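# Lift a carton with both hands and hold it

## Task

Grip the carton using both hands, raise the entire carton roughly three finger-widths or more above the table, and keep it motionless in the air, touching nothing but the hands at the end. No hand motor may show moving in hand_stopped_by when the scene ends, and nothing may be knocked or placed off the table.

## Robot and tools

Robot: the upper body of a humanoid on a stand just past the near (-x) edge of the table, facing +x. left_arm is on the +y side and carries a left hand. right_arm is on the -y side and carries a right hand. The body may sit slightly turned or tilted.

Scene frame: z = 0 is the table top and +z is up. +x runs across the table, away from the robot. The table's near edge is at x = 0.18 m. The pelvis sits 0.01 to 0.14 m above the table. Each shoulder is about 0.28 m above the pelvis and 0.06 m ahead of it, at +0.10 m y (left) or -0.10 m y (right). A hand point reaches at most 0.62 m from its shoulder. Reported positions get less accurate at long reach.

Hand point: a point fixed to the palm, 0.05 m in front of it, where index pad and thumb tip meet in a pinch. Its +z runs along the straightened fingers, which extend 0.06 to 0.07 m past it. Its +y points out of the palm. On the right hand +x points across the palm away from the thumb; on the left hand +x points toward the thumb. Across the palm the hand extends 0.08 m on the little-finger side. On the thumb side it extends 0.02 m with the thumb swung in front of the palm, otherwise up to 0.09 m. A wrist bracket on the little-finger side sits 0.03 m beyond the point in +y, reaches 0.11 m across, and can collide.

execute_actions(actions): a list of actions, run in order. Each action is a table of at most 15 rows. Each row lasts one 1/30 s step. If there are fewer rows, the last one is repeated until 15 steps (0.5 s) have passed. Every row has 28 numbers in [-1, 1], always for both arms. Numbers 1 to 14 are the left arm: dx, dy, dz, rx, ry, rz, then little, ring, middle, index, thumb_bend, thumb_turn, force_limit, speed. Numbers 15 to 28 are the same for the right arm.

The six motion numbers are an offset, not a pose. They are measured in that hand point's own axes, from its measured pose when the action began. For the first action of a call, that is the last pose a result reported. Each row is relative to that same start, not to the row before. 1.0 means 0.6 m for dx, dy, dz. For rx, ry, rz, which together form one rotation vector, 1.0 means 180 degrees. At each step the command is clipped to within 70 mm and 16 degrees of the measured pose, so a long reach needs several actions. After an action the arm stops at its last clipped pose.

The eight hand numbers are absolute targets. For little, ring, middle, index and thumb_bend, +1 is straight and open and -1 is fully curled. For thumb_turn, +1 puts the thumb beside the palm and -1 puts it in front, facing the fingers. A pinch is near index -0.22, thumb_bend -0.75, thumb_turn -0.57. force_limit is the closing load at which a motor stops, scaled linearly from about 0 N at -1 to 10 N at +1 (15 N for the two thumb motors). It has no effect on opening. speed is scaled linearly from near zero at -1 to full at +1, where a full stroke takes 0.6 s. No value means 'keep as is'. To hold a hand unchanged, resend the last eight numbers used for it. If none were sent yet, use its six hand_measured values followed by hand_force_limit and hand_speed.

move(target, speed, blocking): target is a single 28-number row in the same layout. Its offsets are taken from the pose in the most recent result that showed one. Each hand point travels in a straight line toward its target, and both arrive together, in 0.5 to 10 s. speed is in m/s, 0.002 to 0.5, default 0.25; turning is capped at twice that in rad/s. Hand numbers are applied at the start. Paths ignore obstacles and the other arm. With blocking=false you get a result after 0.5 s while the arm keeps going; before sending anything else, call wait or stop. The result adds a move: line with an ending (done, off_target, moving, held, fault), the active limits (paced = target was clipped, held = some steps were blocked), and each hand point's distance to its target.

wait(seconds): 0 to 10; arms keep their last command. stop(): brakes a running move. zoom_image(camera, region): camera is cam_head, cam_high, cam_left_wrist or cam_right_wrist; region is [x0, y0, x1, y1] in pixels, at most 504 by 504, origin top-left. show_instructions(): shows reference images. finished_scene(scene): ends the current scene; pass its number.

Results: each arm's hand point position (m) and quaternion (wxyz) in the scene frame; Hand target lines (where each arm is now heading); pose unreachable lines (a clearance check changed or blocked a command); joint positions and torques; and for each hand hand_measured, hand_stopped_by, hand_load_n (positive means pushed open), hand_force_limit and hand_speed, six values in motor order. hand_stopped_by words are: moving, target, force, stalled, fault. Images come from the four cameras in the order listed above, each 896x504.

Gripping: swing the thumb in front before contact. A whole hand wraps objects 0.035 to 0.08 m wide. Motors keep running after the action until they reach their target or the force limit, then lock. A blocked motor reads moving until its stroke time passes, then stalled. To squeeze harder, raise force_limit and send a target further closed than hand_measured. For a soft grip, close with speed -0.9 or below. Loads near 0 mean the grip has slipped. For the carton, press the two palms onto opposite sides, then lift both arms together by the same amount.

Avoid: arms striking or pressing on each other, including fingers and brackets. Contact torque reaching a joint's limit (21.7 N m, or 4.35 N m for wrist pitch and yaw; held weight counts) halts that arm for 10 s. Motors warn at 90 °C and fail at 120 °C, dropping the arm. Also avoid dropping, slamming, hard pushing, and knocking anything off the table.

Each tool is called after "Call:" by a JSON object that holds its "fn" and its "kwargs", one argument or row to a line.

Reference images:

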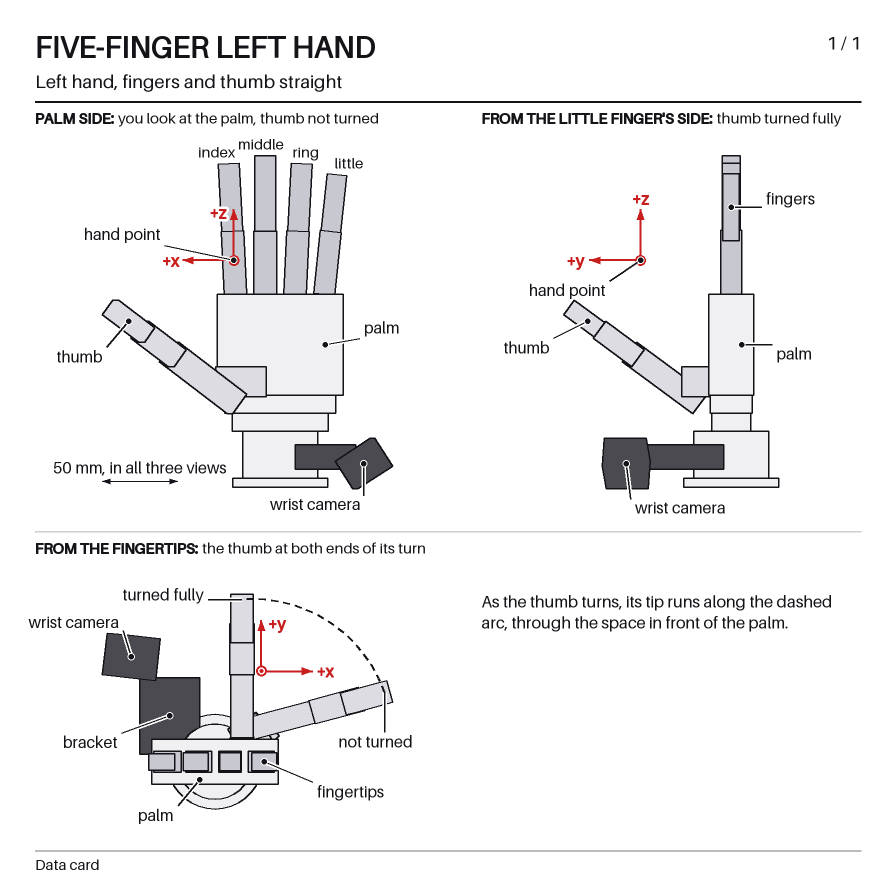

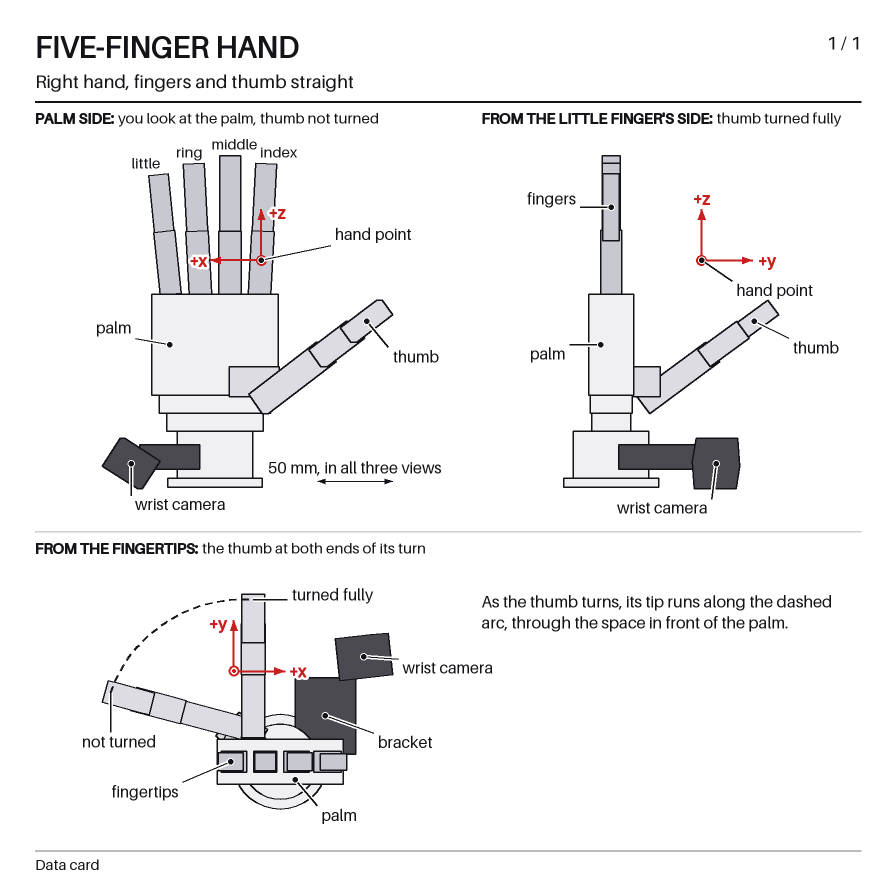

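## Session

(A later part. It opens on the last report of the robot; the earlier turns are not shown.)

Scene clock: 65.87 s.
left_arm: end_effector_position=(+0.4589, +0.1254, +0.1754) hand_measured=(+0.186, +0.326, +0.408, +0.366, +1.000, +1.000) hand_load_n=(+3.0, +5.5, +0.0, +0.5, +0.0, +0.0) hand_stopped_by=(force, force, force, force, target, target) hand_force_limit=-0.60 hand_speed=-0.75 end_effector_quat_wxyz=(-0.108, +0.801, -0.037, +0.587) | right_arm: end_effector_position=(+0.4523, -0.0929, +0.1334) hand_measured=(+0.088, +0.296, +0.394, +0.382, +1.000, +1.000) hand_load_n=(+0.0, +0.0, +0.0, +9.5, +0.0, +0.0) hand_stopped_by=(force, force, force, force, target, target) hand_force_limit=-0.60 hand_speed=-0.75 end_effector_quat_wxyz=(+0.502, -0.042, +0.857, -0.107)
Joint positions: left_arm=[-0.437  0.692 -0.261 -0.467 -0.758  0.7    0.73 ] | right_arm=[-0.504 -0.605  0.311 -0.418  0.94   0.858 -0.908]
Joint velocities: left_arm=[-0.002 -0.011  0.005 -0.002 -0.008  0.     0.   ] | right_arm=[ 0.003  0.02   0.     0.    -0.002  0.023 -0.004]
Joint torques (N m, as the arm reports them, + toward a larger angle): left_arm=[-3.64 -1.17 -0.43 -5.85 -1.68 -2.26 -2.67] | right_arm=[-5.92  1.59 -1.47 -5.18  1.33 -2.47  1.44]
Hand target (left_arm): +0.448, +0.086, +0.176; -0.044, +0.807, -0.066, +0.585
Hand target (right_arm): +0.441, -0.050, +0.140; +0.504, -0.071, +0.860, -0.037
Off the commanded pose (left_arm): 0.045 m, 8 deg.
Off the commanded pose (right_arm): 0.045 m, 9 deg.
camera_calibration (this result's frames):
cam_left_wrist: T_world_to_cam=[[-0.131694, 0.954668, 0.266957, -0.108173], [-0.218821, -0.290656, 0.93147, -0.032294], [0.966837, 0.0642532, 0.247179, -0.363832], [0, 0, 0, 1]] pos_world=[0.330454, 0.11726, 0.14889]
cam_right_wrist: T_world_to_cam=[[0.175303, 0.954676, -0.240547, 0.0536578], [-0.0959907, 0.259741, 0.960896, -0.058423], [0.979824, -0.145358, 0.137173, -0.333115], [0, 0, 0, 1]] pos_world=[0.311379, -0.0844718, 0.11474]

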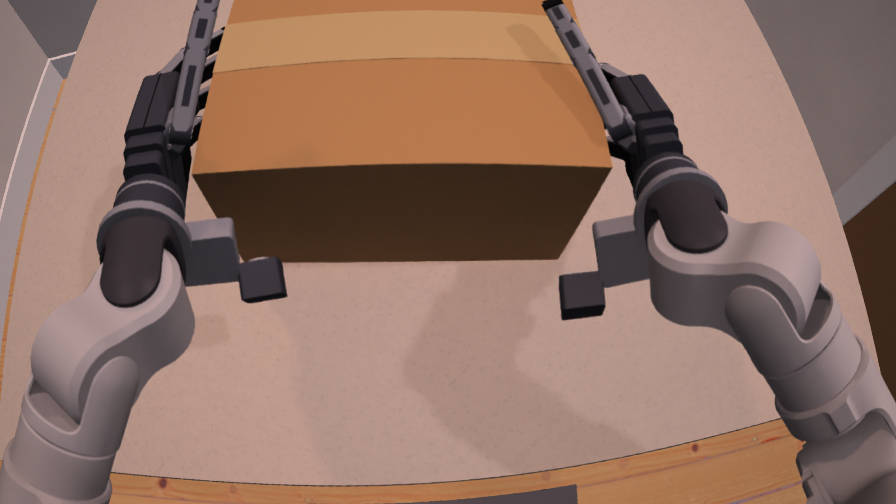

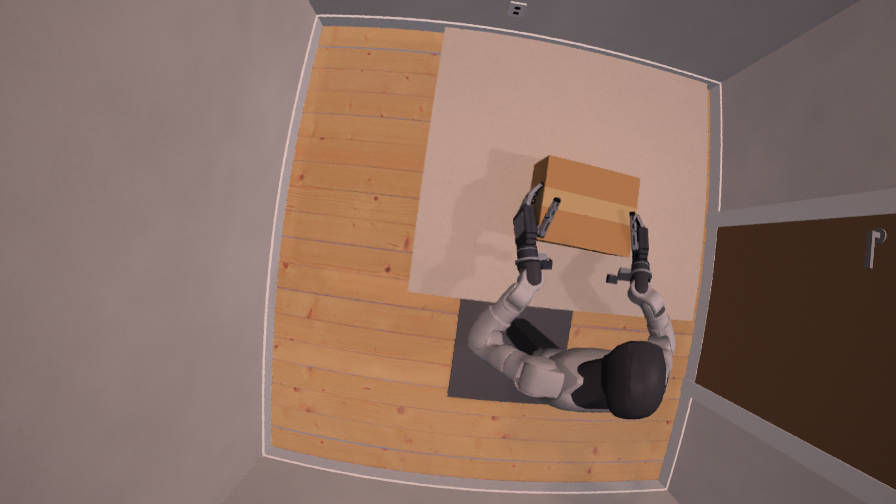

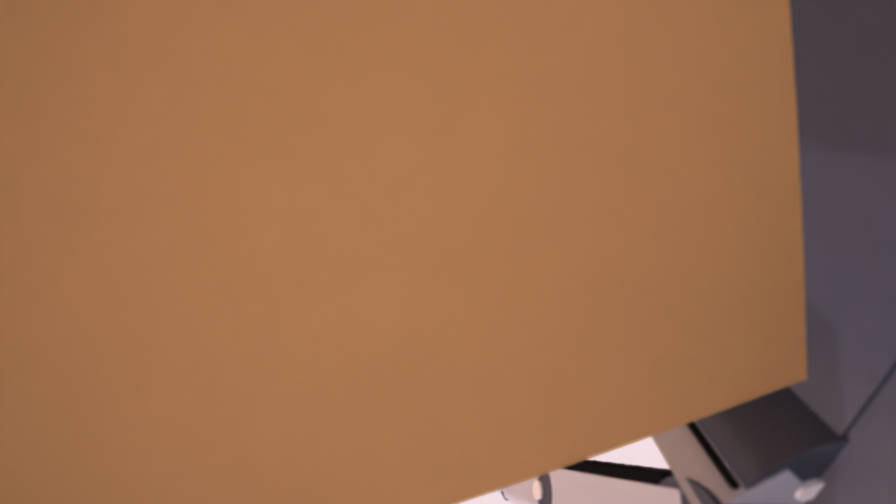

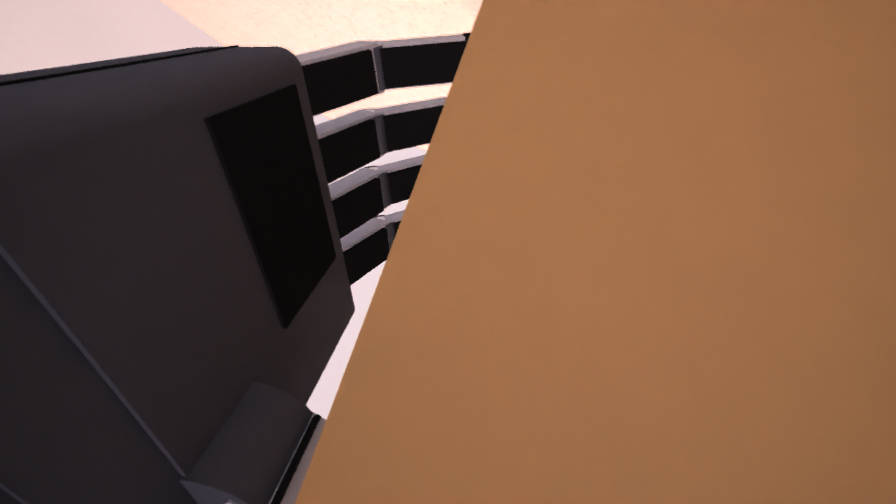

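Call:
{"fn": "execute_actions", "kwargs": {
  "actions": [
    [[-0.01,0.07,-0.025,-0.04,0,0,0,0,0,0,1,1,-0.6,-0.75,-0.04,0.06,-0.04,-0.04,-0.02,0.04,0,0,0,0,1,1,-0.6,-0.75],[-0.01,0.07,-0.025,-0.04,0,0,0,0,0,0,1,1,-0.6,-0.75,-0.04,0.06,-0.04,-0.04,-0.02,0.04,0,0,0,0,1,1,-0.6,-0.75],[-0.01,0.07,-0.025,-0.04,0,0,0,0,0,0,1,1,-0.6,-0.75,-0.04,0.06,-0.04,-0.04,-0.02,0.04,0,0,0,0,1,1,-0.6,-0.75],[-0.01,0.07,-0.025,-0.04,0,0,0,0,0,0,1,1,-0.6,-0.75,-0.04,0.06,-0.04,-0.04,-0.02,0.04,0,0,0,0,1,1,-0.6,-0.75],[-0.01,0.07,-0.025,-0.04,0,0,0,0,0,0,1,1,-0.6,-0.75,-0.06,0.058,-0.05,-0.04,-0.03,0.06,0,0,0,0,1,1,-0.6,-0.75],[-0.01,0.07,-0.025,-0.04,0,0,0,0,0,0,1,1,-0.6,-0.75,-0.06,0.058,-0.05,-0.04,-0.03,0.06,0,0,0,0,1,1,-0.6,-0.75],[-0.01,0.07,-0.025,-0.04,0,0,0,0,0,0,1,1,-0.6,-0.75,-0.06,0.058,-0.05,-0.04,-0.03,0.06,0,0,0,0,1,1,-0.6,-0.75],[-0.01,0.07,-0.025,-0.04,0,0,0,0,0,0,1,1,-0.6,-0.75,-0.076,0.056,-0.06,-0.04,-0.04,0.07,0,0,0,0,1,1,-0.6,-0.75]]
  ]
}}

Call:
{"fn": "wait", "kwargs": {
  "seconds": 0.5
}}

Scene clock: 74.60 s.
left_arm: end_effector_position=(+0.4554, +0.1364, +0.1603) hand_measured=(+0.186, +0.324, +0.408, +0.368, +1.000, +1.000) hand_load_n=(+0.0, +0.0, +0.0, +12.5, +0.0, +0.0) hand_stopped_by=(force, force, force, force, target, target) hand_force_limit=-0.60 hand_speed=-0.75 end_effector_quat_wxyz=(-0.140, +0.804, -0.039, +0.576) | right_arm: end_effector_position=(+0.4532, -0.0923, +0.1841) hand_measured=(+0.090, +0.296, +0.394, +0.380, +1.000, +1.000) hand_load_n=(+9.0, +0.0, +0.0, +0.0, +0.0, +0.0) hand_stopped_by=(force, force, force, force, target, target) hand_force_limit=-0.60 hand_speed=-0.75 end_effector_quat_wxyz=(+0.566, +0.054, +0.820, -0.057)
Joint positions: left_arm=[-0.408  0.703 -0.29  -0.453 -0.722  0.689  0.763] | right_arm=[-0.438 -0.52   0.258 -0.532  0.921  0.705 -0.983]
Joint velocities: left_arm=[ 0.14   0.002 -0.015  0.014  0.     0.027  0.   ] | right_arm=[-0.017 -0.014  0.008  0.     0.003 -0.07  -0.007]
Joint torques (N m, as the arm reports them, + toward a larger angle): left_arm=[-3.17 -0.79 -2.39 -5.01 -1.95 -1.43 -3.21] | right_arm=[-6.71  2.54 -0.71 -5.6   1.2  -3.19  1.77]
Hand target (left_arm): +0.443, +0.085, +0.169; -0.057, +0.806, -0.073, +0.585
Hand target (right_arm): +0.442, -0.052, +0.181; +0.556, +0.018, +0.831, +0.005
Off the commanded pose (left_arm): 0.054 m, 10 deg.
Off the commanded pose (right_arm): 0.046 m, 9 deg.
camera_calibration (this result's frames):
cam_left_wrist: T_world_to_cam=[[-0.160556, 0.933315, 0.321163, -0.107689], [-0.18997, -0.34852, 0.917848, -0.0188711], [0.968573, 0.0863545, 0.233259, -0.359027], [0, 0, 0, 1]] pos_world=[0.326869, 0.124934, 0.135653]
cam_right_wrist: T_world_to_cam=[[0.291725, 0.956049, -0.0294249, -0.0264111], [-0.236899, 0.102023, 0.966163, -0.0588386], [0.926701, -0.274883, 0.25625, -0.350684], [0, 0, 0, 1]] pos_world=[0.318745, -0.065144, 0.145933]

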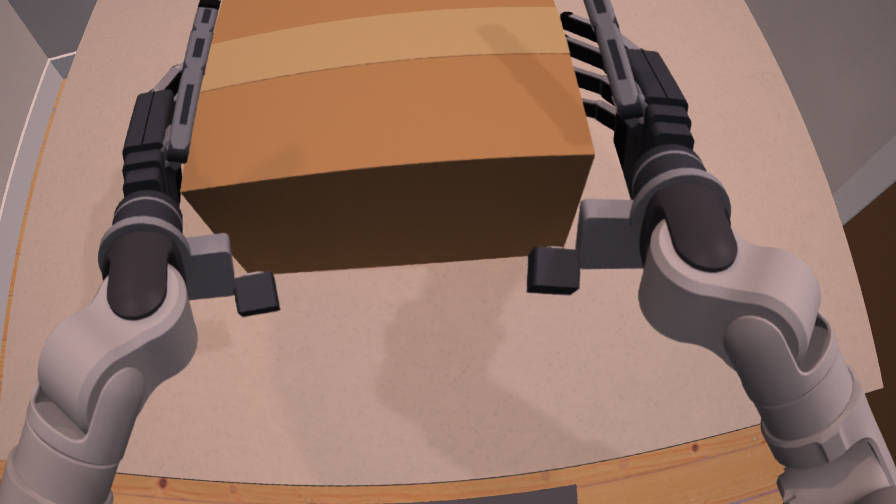

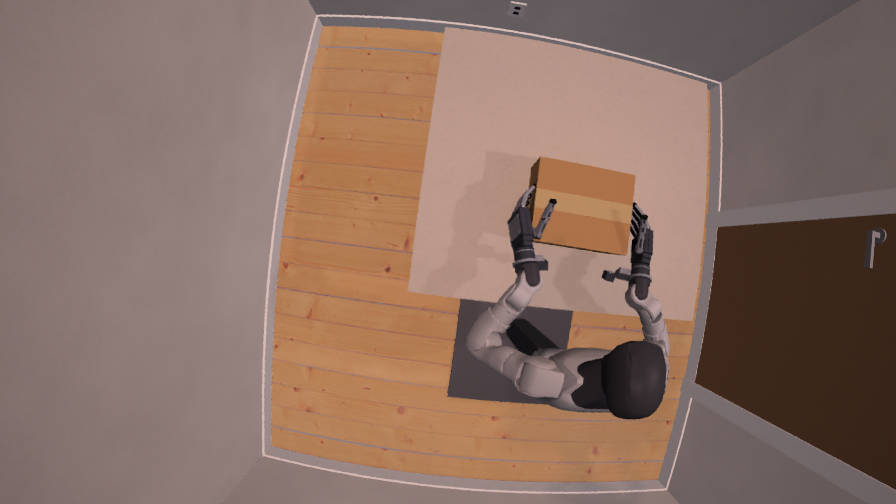

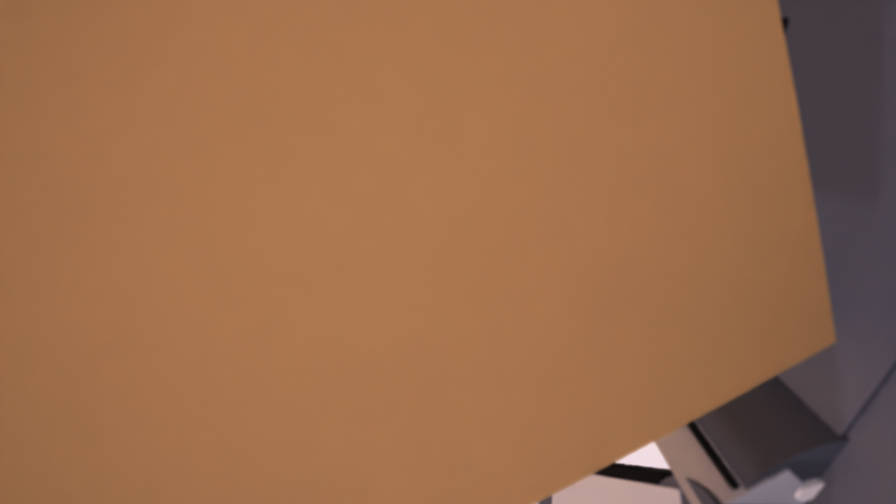

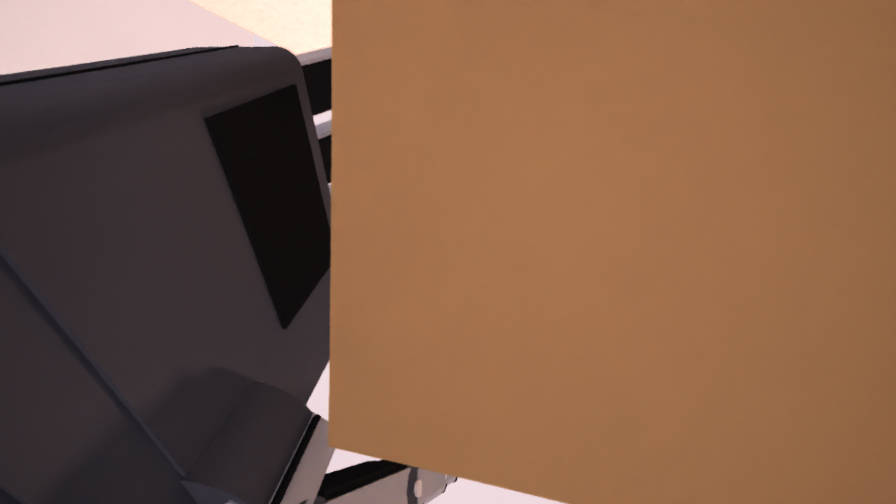

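Scene clock: 75.10 s.
left_arm: end_effector_position=(+0.4545, +0.1360, +0.1586) hand_measured=(+0.186, +0.324, +0.408, +0.368, +1.000, +1.000) hand_load_n=(+0.0, +0.0, +0.0, +11.5, +0.0, +0.0) hand_stopped_by=(force, force, force, force, target, target) hand_force_limit=-0.60 hand_speed=-0.75 end_effector_quat_wxyz=(-0.140, +0.806, -0.040, +0.574) | right_arm: end_effector_position=(+0.4532, -0.0932, +0.1839) hand_measured=(+0.090, +0.296, +0.394, +0.380, +1.000, +1.000) hand_load_n=(+8.5, +0.0, +0.0, +0.0, +0.0, +0.0) hand_stopped_by=(force, force, force, force, target, target) hand_force_limit=-0.60 hand_speed=-0.75 end_effector_quat_wxyz=(+0.566, +0.055, +0.820, -0.059)
Joint positions: left_arm=[-0.406  0.703 -0.292 -0.454 -0.722  0.691  0.763] | right_arm=[-0.437 -0.52   0.258 -0.532  0.92   0.704 -0.987]
Joint velocities: left_arm=[-0.002 -0.005  0.    -0.003  0.     0.     0.   ] | right_arm=[ 0.005 -0.009 -0.002  0.002  0.003  0.     0.   ]
Joint torques (N m, as the arm reports them, + toward a larger angle): left_arm=[-2.88 -1.14 -2.27 -5.42 -1.68 -1.54 -3.18] | right_arm=[-6.4   2.38 -0.58 -5.54  1.22 -3.16  1.84]
Hand target (left_arm): +0.443, +0.085, +0.169; -0.057, +0.806, -0.073, +0.585
Hand target (right_arm): +0.442, -0.052, +0.181; +0.556, +0.018, +0.831, +0.005
Off the commanded pose (left_arm): 0.053 m, 10 deg.
Off the commanded pose (right_arm): 0.047 m, 9 deg.
wait: 0.50 s; at rest by 0.20 s
camera_calibration (this result's frames):
cam_left_wrist: T_world_to_cam=[[-0.15711, 0.933354, 0.322749, -0.108735], [-0.185657, -0.348895, 0.918588, -0.0196464], [0.969973, 0.0843985, 0.228098, -0.357257], [0, 0, 0, 1]] pos_world=[0.325799, 0.124785, 0.134631]
cam_right_wrist: T_world_to_cam=[[0.295812, 0.954761, -0.0304461, -0.0273205], [-0.236214, 0.103994, 0.96612, -0.0586615], [0.92558, -0.278598, 0.25629, -0.350745], [0, 0, 0, 1]] pos_world=[0.318868, -0.0655319, 0.145735]

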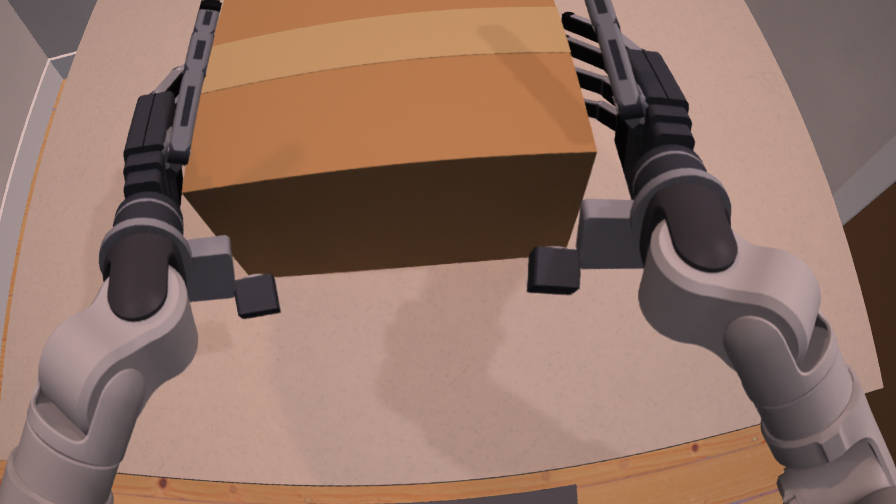

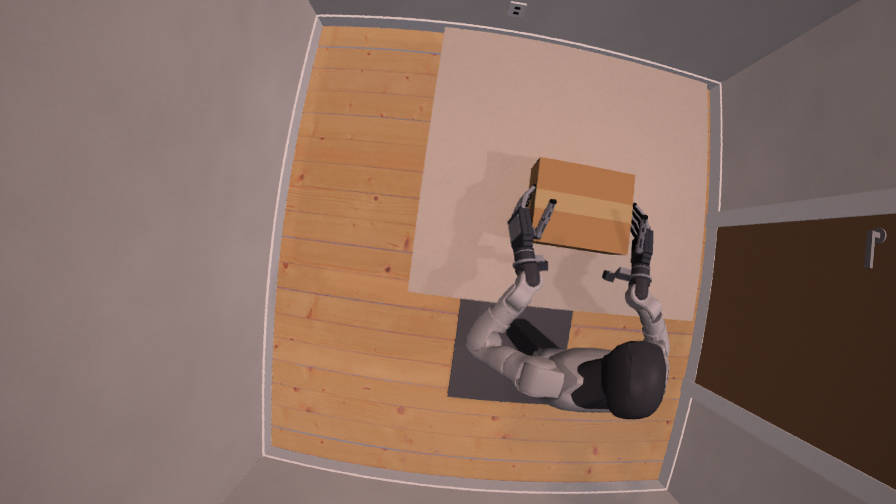

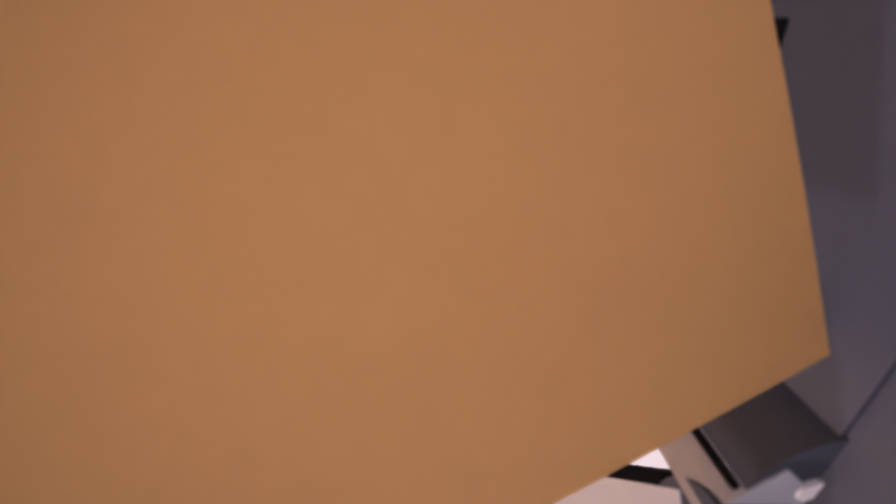

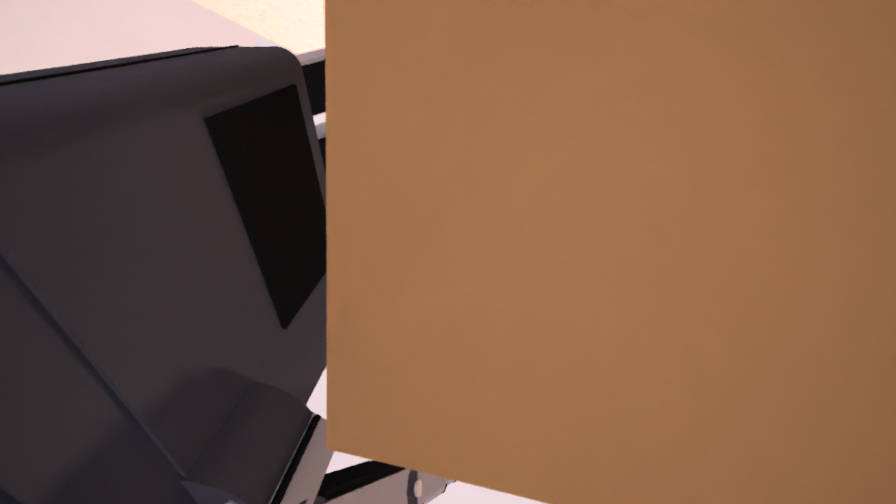

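Call:
{"fn": "move", "kwargs": {
  "target": [-0.072,-0.028,0.075,-0.082,-0.226,-0.049,1,1,1,1,1,1,0,0,0.099,-0.025,0.091,-0.046,0.218,-0.025,1,1,1,1,1,1,0,0],
  "speed": 0.15
}}

Scene clock: 86.93 s.
left_arm: end_effector_position=(+0.4777, +0.1833, +0.1042) hand_measured=(+1.000, +1.000, +1.000, +1.000, +1.000, +1.000) hand_load_n=(+0.0, +0.0, +0.0, +0.0, +0.0, +0.0) hand_stopped_by=(target, target, target, target, target, target) hand_force_limit=0.00 hand_speed=0.00 end_effector_quat_wxyz=(-0.008, +0.968, +0.003, +0.251) | right_arm: end_effector_position=(+0.4838, -0.1037, +0.1064) hand_measured=(+1.000, +1.000, +1.000, +1.000, +1.000, +1.000) hand_load_n=(+0.0, +0.0, +0.0, +0.0, +0.0, +0.0) hand_stopped_by=(target, target, target, target, target, target) hand_force_limit=0.00 hand_speed=0.00 end_effector_quat_wxyz=(+0.261, -0.013, +0.965, -0.003)
Joint positions: left_arm=[-1.053  0.835 -0.216  0.427 -1.182  1.337  0.395] | right_arm=[-1.038 -0.624  0.155  0.345  1.393  1.317 -0.804]
Joint velocities: left_arm=[-0.012  0.     0.002  0.006  0.009  0.    -0.003] | right_arm=[0.023 0.    0.023 0.003 0.    0.    0.002]
Joint torques (N m, as the arm reports them, + toward a larger angle): left_arm=[-3.06  3.48  1.93 -1.33  0.13 -0.6  -0.29] | right_arm=[-5.04 -4.39 -2.79 -1.73  0.54 -0.64  0.03]
Hand target (left_arm): +0.478, +0.185, +0.104; -0.010, +0.968, +0.003, +0.251
Hand target (right_arm): +0.484, -0.105, +0.106; +0.261, -0.014, +0.965, -0.006
Off the commanded pose (left_arm): 0.015 m, 1 deg.
Off the commanded pose (right_arm): 0.013 m, 2 deg.
move: off_target (left_arm, right_arm)
camera_calibration (this result's frames):
cam_left_wrist: T_world_to_cam=[[-0.0192599, 0.995184, 0.0961111, -0.185268], [0.498531, -0.0737674, 0.863727, -0.320493], [0.866658, 0.0645497, -0.49471, -0.243092], [0, 0, 0, 1]] pos_world=[0.366885, 0.176425, 0.174365]
cam_right_wrist: T_world_to_cam=[[0.0887533, 0.991006, -0.100147, 0.0826185], [0.415618, 0.0545264, 0.907904, -0.289735], [0.905199, -0.122202, -0.40704, -0.265422], [0, 0, 0, 1]] pos_world=[0.353346, -0.0985124, 0.163288]

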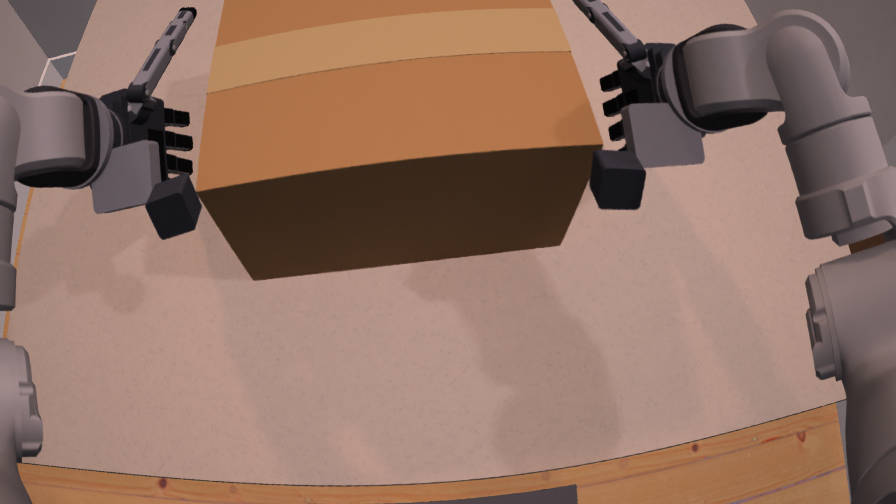

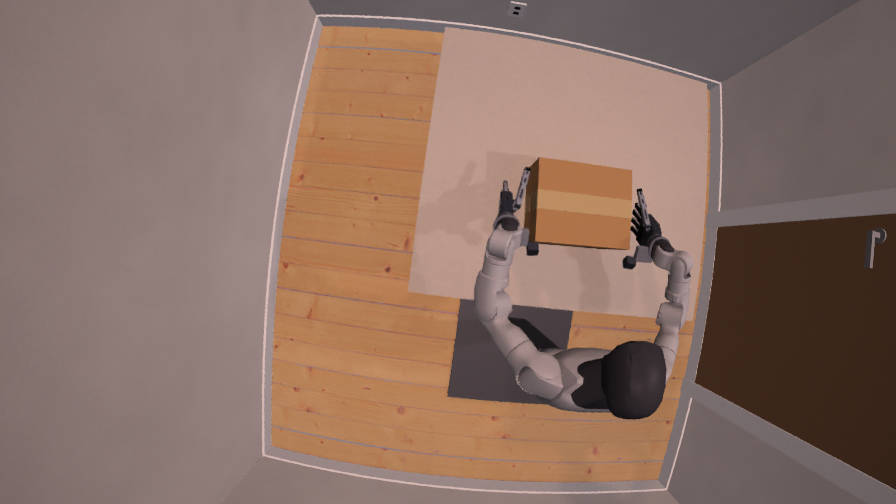

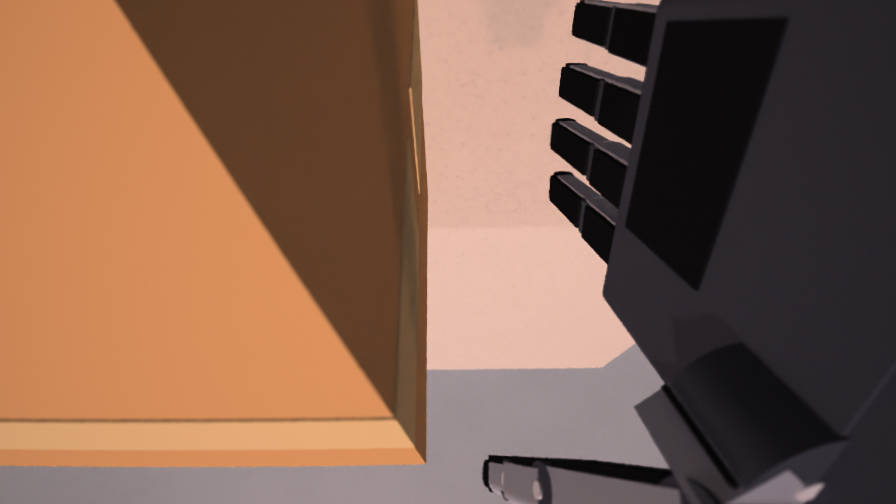

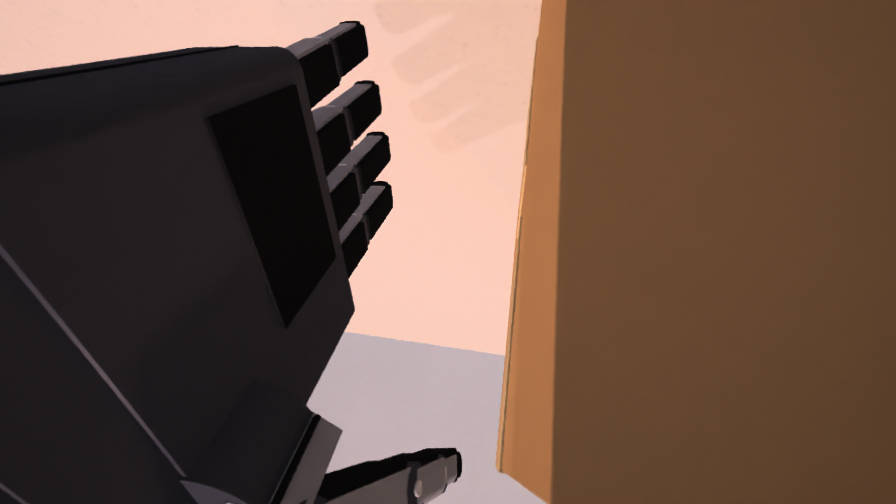

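Call:
{"fn": "move", "kwargs": {
  "target": [-0.05,-0.01,-0.03,0,0,0,1,1,1,1,1,1,0,0,0.043,-0.01,-0.025,0,0,0,1,1,1,1,1,1,0,0],
  "speed": 0.1
}}

Call:
{"fn": "move", "kwargs": {
  "target": [0,0.14,0,-0.02,0,0,1,1,1,1,1,1,0,0,0,0.12,0,-0.02,0,0,1,1,1,1,1,1,0,0],
  "speed": 0.05
}}

Scene clock: 92.63 s.
left_arm: end_effector_position=(+0.4427, +0.1871, +0.1034) hand_measured=(+1.000, +1.000, +1.000, +1.000, +1.000, +1.000) hand_load_n=(+0.0, +0.0, +0.0, +0.0, +0.0, +0.0) hand_stopped_by=(target, target, target, target, target, target) hand_force_limit=0.00 hand_speed=0.00 end_effector_quat_wxyz=(-0.010, +0.968, -0.001, +0.252) | right_arm: end_effector_position=(+0.4542, -0.1154, +0.1069) hand_measured=(+1.000, +1.000, +1.000, +1.000, +1.000, +1.000) hand_load_n=(+0.0, +0.0, +0.0, +0.0, +0.0, +0.0) hand_stopped_by=(target, target, target, target, target, target) hand_force_limit=0.00 hand_speed=0.00 end_effector_quat_wxyz=(+0.260, -0.009, +0.966, -0.008)
Joint positions: left_arm=[-0.837  0.861 -0.024  0.168 -1.392  1.432  0.631] | right_arm=[-0.874 -0.639  0.023  0.141  1.607  1.392 -1.05 ]
Joint velocities: left_arm=[-0.008 -0.009 -0.005 -0.003 -0.017  0.     0.015] | right_arm=[ 0.008  0.    -0.005  0.006  0.018  0.    -0.011]
Joint torques (N m, as the arm reports them, + toward a larger angle): left_arm=[-2.84  3.71  3.04 -1.58 -0.62 -0.41  0.12] | right_arm=[-4.32 -4.07 -3.41 -1.97  0.74 -0.55 -0.13]
Hand target (left_arm): +0.442, +0.186, +0.104; -0.008, +0.968, -0.002, +0.252
Hand target (right_arm): +0.454, -0.114, +0.108; +0.260, -0.010, +0.965, -0.006
Off the commanded pose (left_arm): 0.003 m, 1 deg.
Off the commanded pose (right_arm): 0.005 m, 1 deg.
move: off_target (right_arm)
camera_calibration (this result's frames):
cam_left_wrist: T_world_to_cam=[[-0.013457, 0.994624, 0.102676, -0.192797], [0.497331, -0.0824252, 0.863636, -0.299872], [0.867456, 0.0626859, -0.493548, -0.213467], [0, 0, 0, 1]] pos_world=[0.331715, 0.180425, 0.173419]
cam_right_wrist: T_world_to_cam=[[0.0985994, 0.989273, -0.107779, 0.0930951], [0.418742, 0.0570055, 0.906314, -0.278199], [0.902737, -0.134494, -0.40863, -0.24001], [0, 0, 0, 1]] pos_world=[0.32398, -0.108517, 0.164095]

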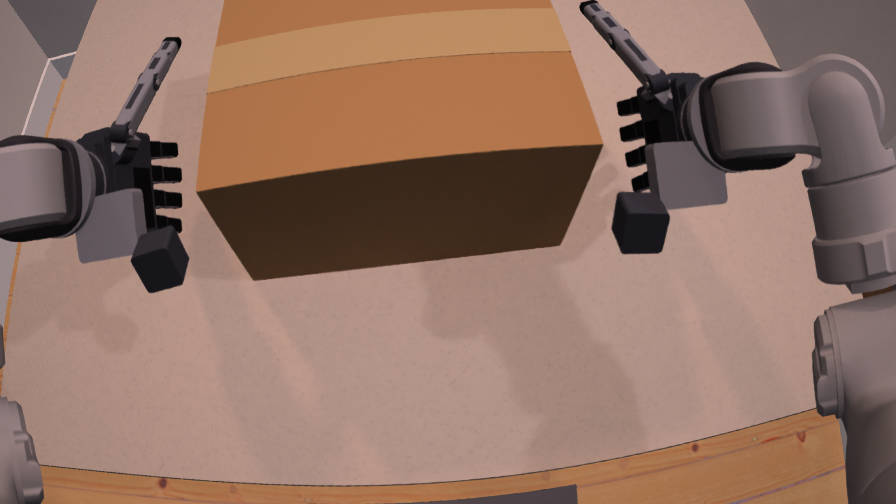

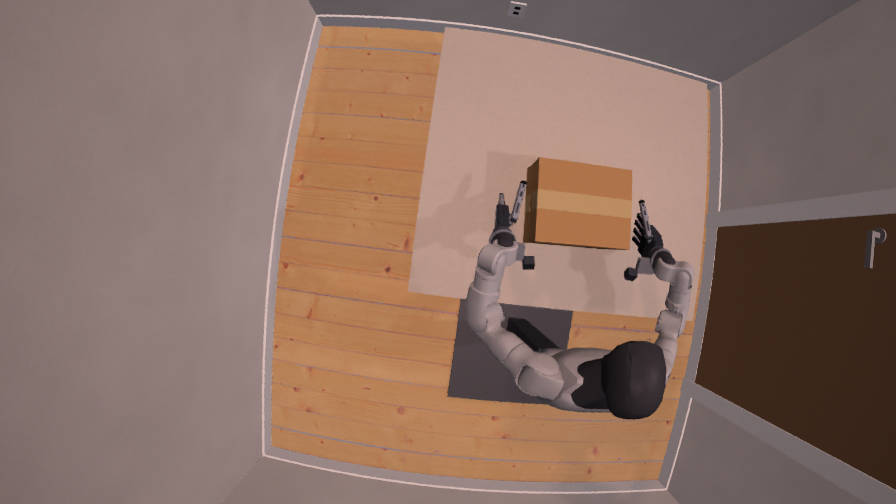

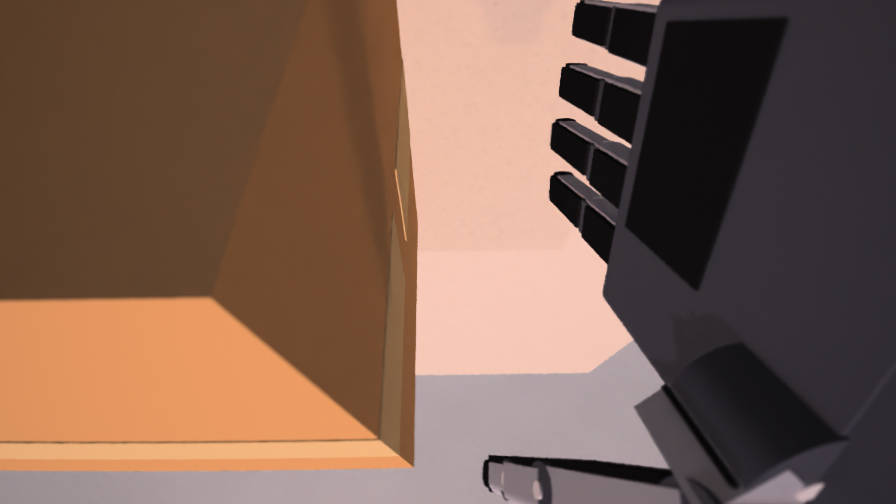

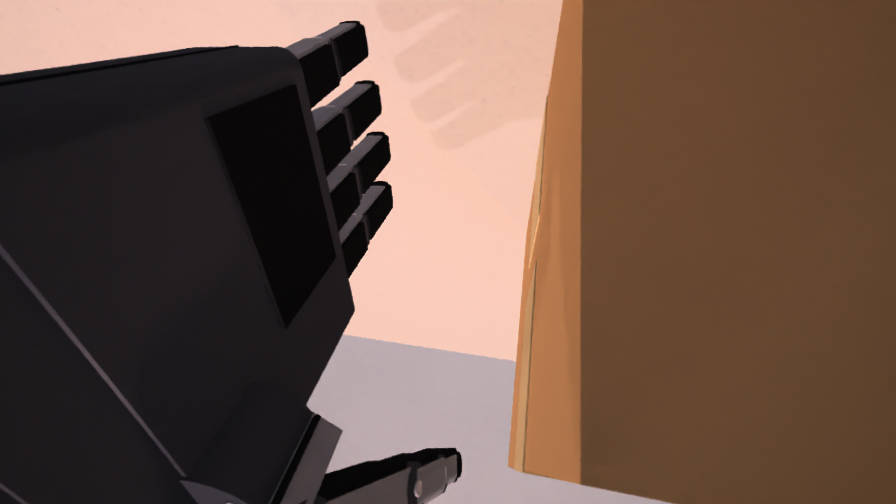

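Scene clock: 94.53 s.
left_arm: end_effector_position=(+0.4509, +0.1352, +0.1059) hand_measured=(+1.000, +1.000, +1.000, +1.000, +1.000, +1.000) hand_load_n=(+0.0, +0.0, +0.0, +0.0, +0.0, -1.0) hand_stopped_by=(target, target, target, target, target, target) hand_force_limit=0.00 hand_speed=0.00 end_effector_quat_wxyz=(-0.023, +0.964, +0.013, +0.264) | right_arm: end_effector_position=(+0.4608, -0.0845, +0.1015) hand_measured=(+1.000, +1.000, +1.000, +1.000, +1.000, +1.000) hand_load_n=(+0.0, +0.0, +0.0, +0.0, -1.0, +1.0) hand_stopped_by=(target, target, target, target, target, target) hand_force_limit=0.00 hand_speed=0.00 end_effector_quat_wxyz=(+0.260, +0.029, +0.965, -0.025)
Joint positions: left_arm=[-0.874  0.603  0.02   0.12  -1.647  1.428  1.188] | right_arm=[-0.897 -0.439  0.021  0.137  1.647  1.309 -1.341]
Joint velocities: left_arm=[ 0.003 -0.02   0.028 -0.006 -0.002  0.017  0.018] | right_arm=[-0.006  0.011 -0.018  0.003 -0.037  0.     0.   ]
Joint torques (N m, as the arm reports them, + toward a larger angle): left_arm=[-3.67 -1.74  0.21 -2.89 -2.25 -0.34 -1.3 ] | right_arm=[-5.02  2.04 -0.24 -2.74  1.59  0.77  0.97]
Hand target (left_arm): +0.448, +0.104, +0.112; +0.019, +0.964, -0.011, +0.266
Hand target (right_arm): +0.449, -0.047, +0.104; +0.253, -0.012, +0.967, +0.024
Off the commanded pose (left_arm): 0.033 m, 6 deg.
Off the commanded pose (right_arm): 0.042 m, 8 deg.
move: off_target (left_arm, right_arm)
camera_calibration (this result's frames):
cam_left_wrist: T_world_to_cam=[[-0.0485687, 0.991557, 0.120232, -0.126916], [0.478152, -0.0826029, 0.874384, -0.302793], [0.876933, 0.0999568, -0.470103, -0.227926], [0, 0, 0, 1]] pos_world=[0.338493, 0.123616, 0.172868]
cam_right_wrist: T_world_to_cam=[[0.179503, 0.976534, -0.118996, 0.024059], [0.421399, 0.032975, 0.906276, -0.281131], [0.888933, -0.212824, -0.405591, -0.244518], [0, 0, 0, 1]] pos_world=[0.331509, -0.0662633, 0.158471]

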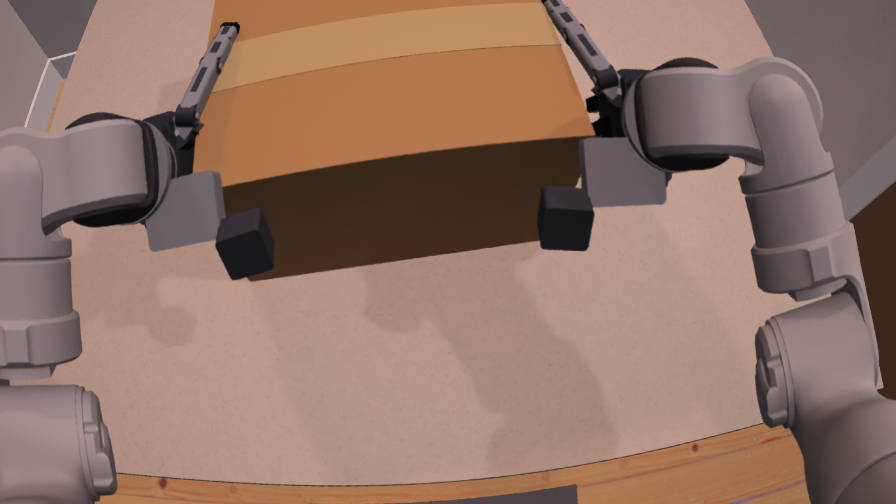

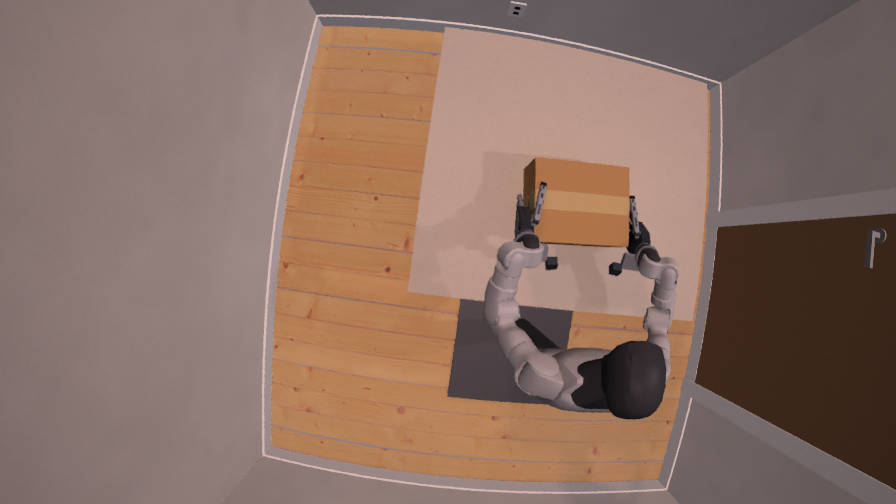

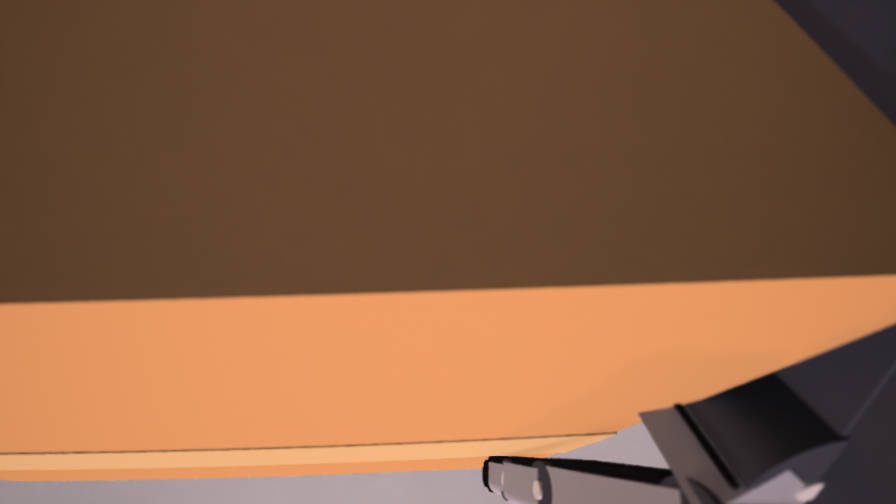

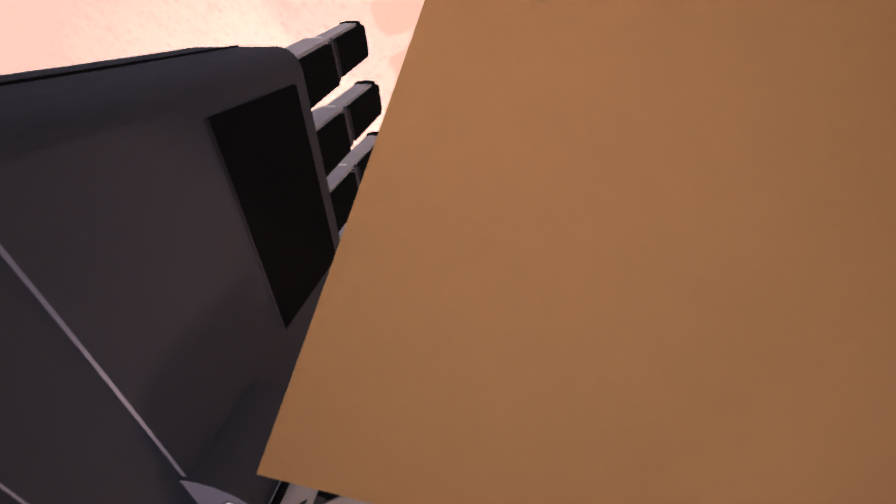

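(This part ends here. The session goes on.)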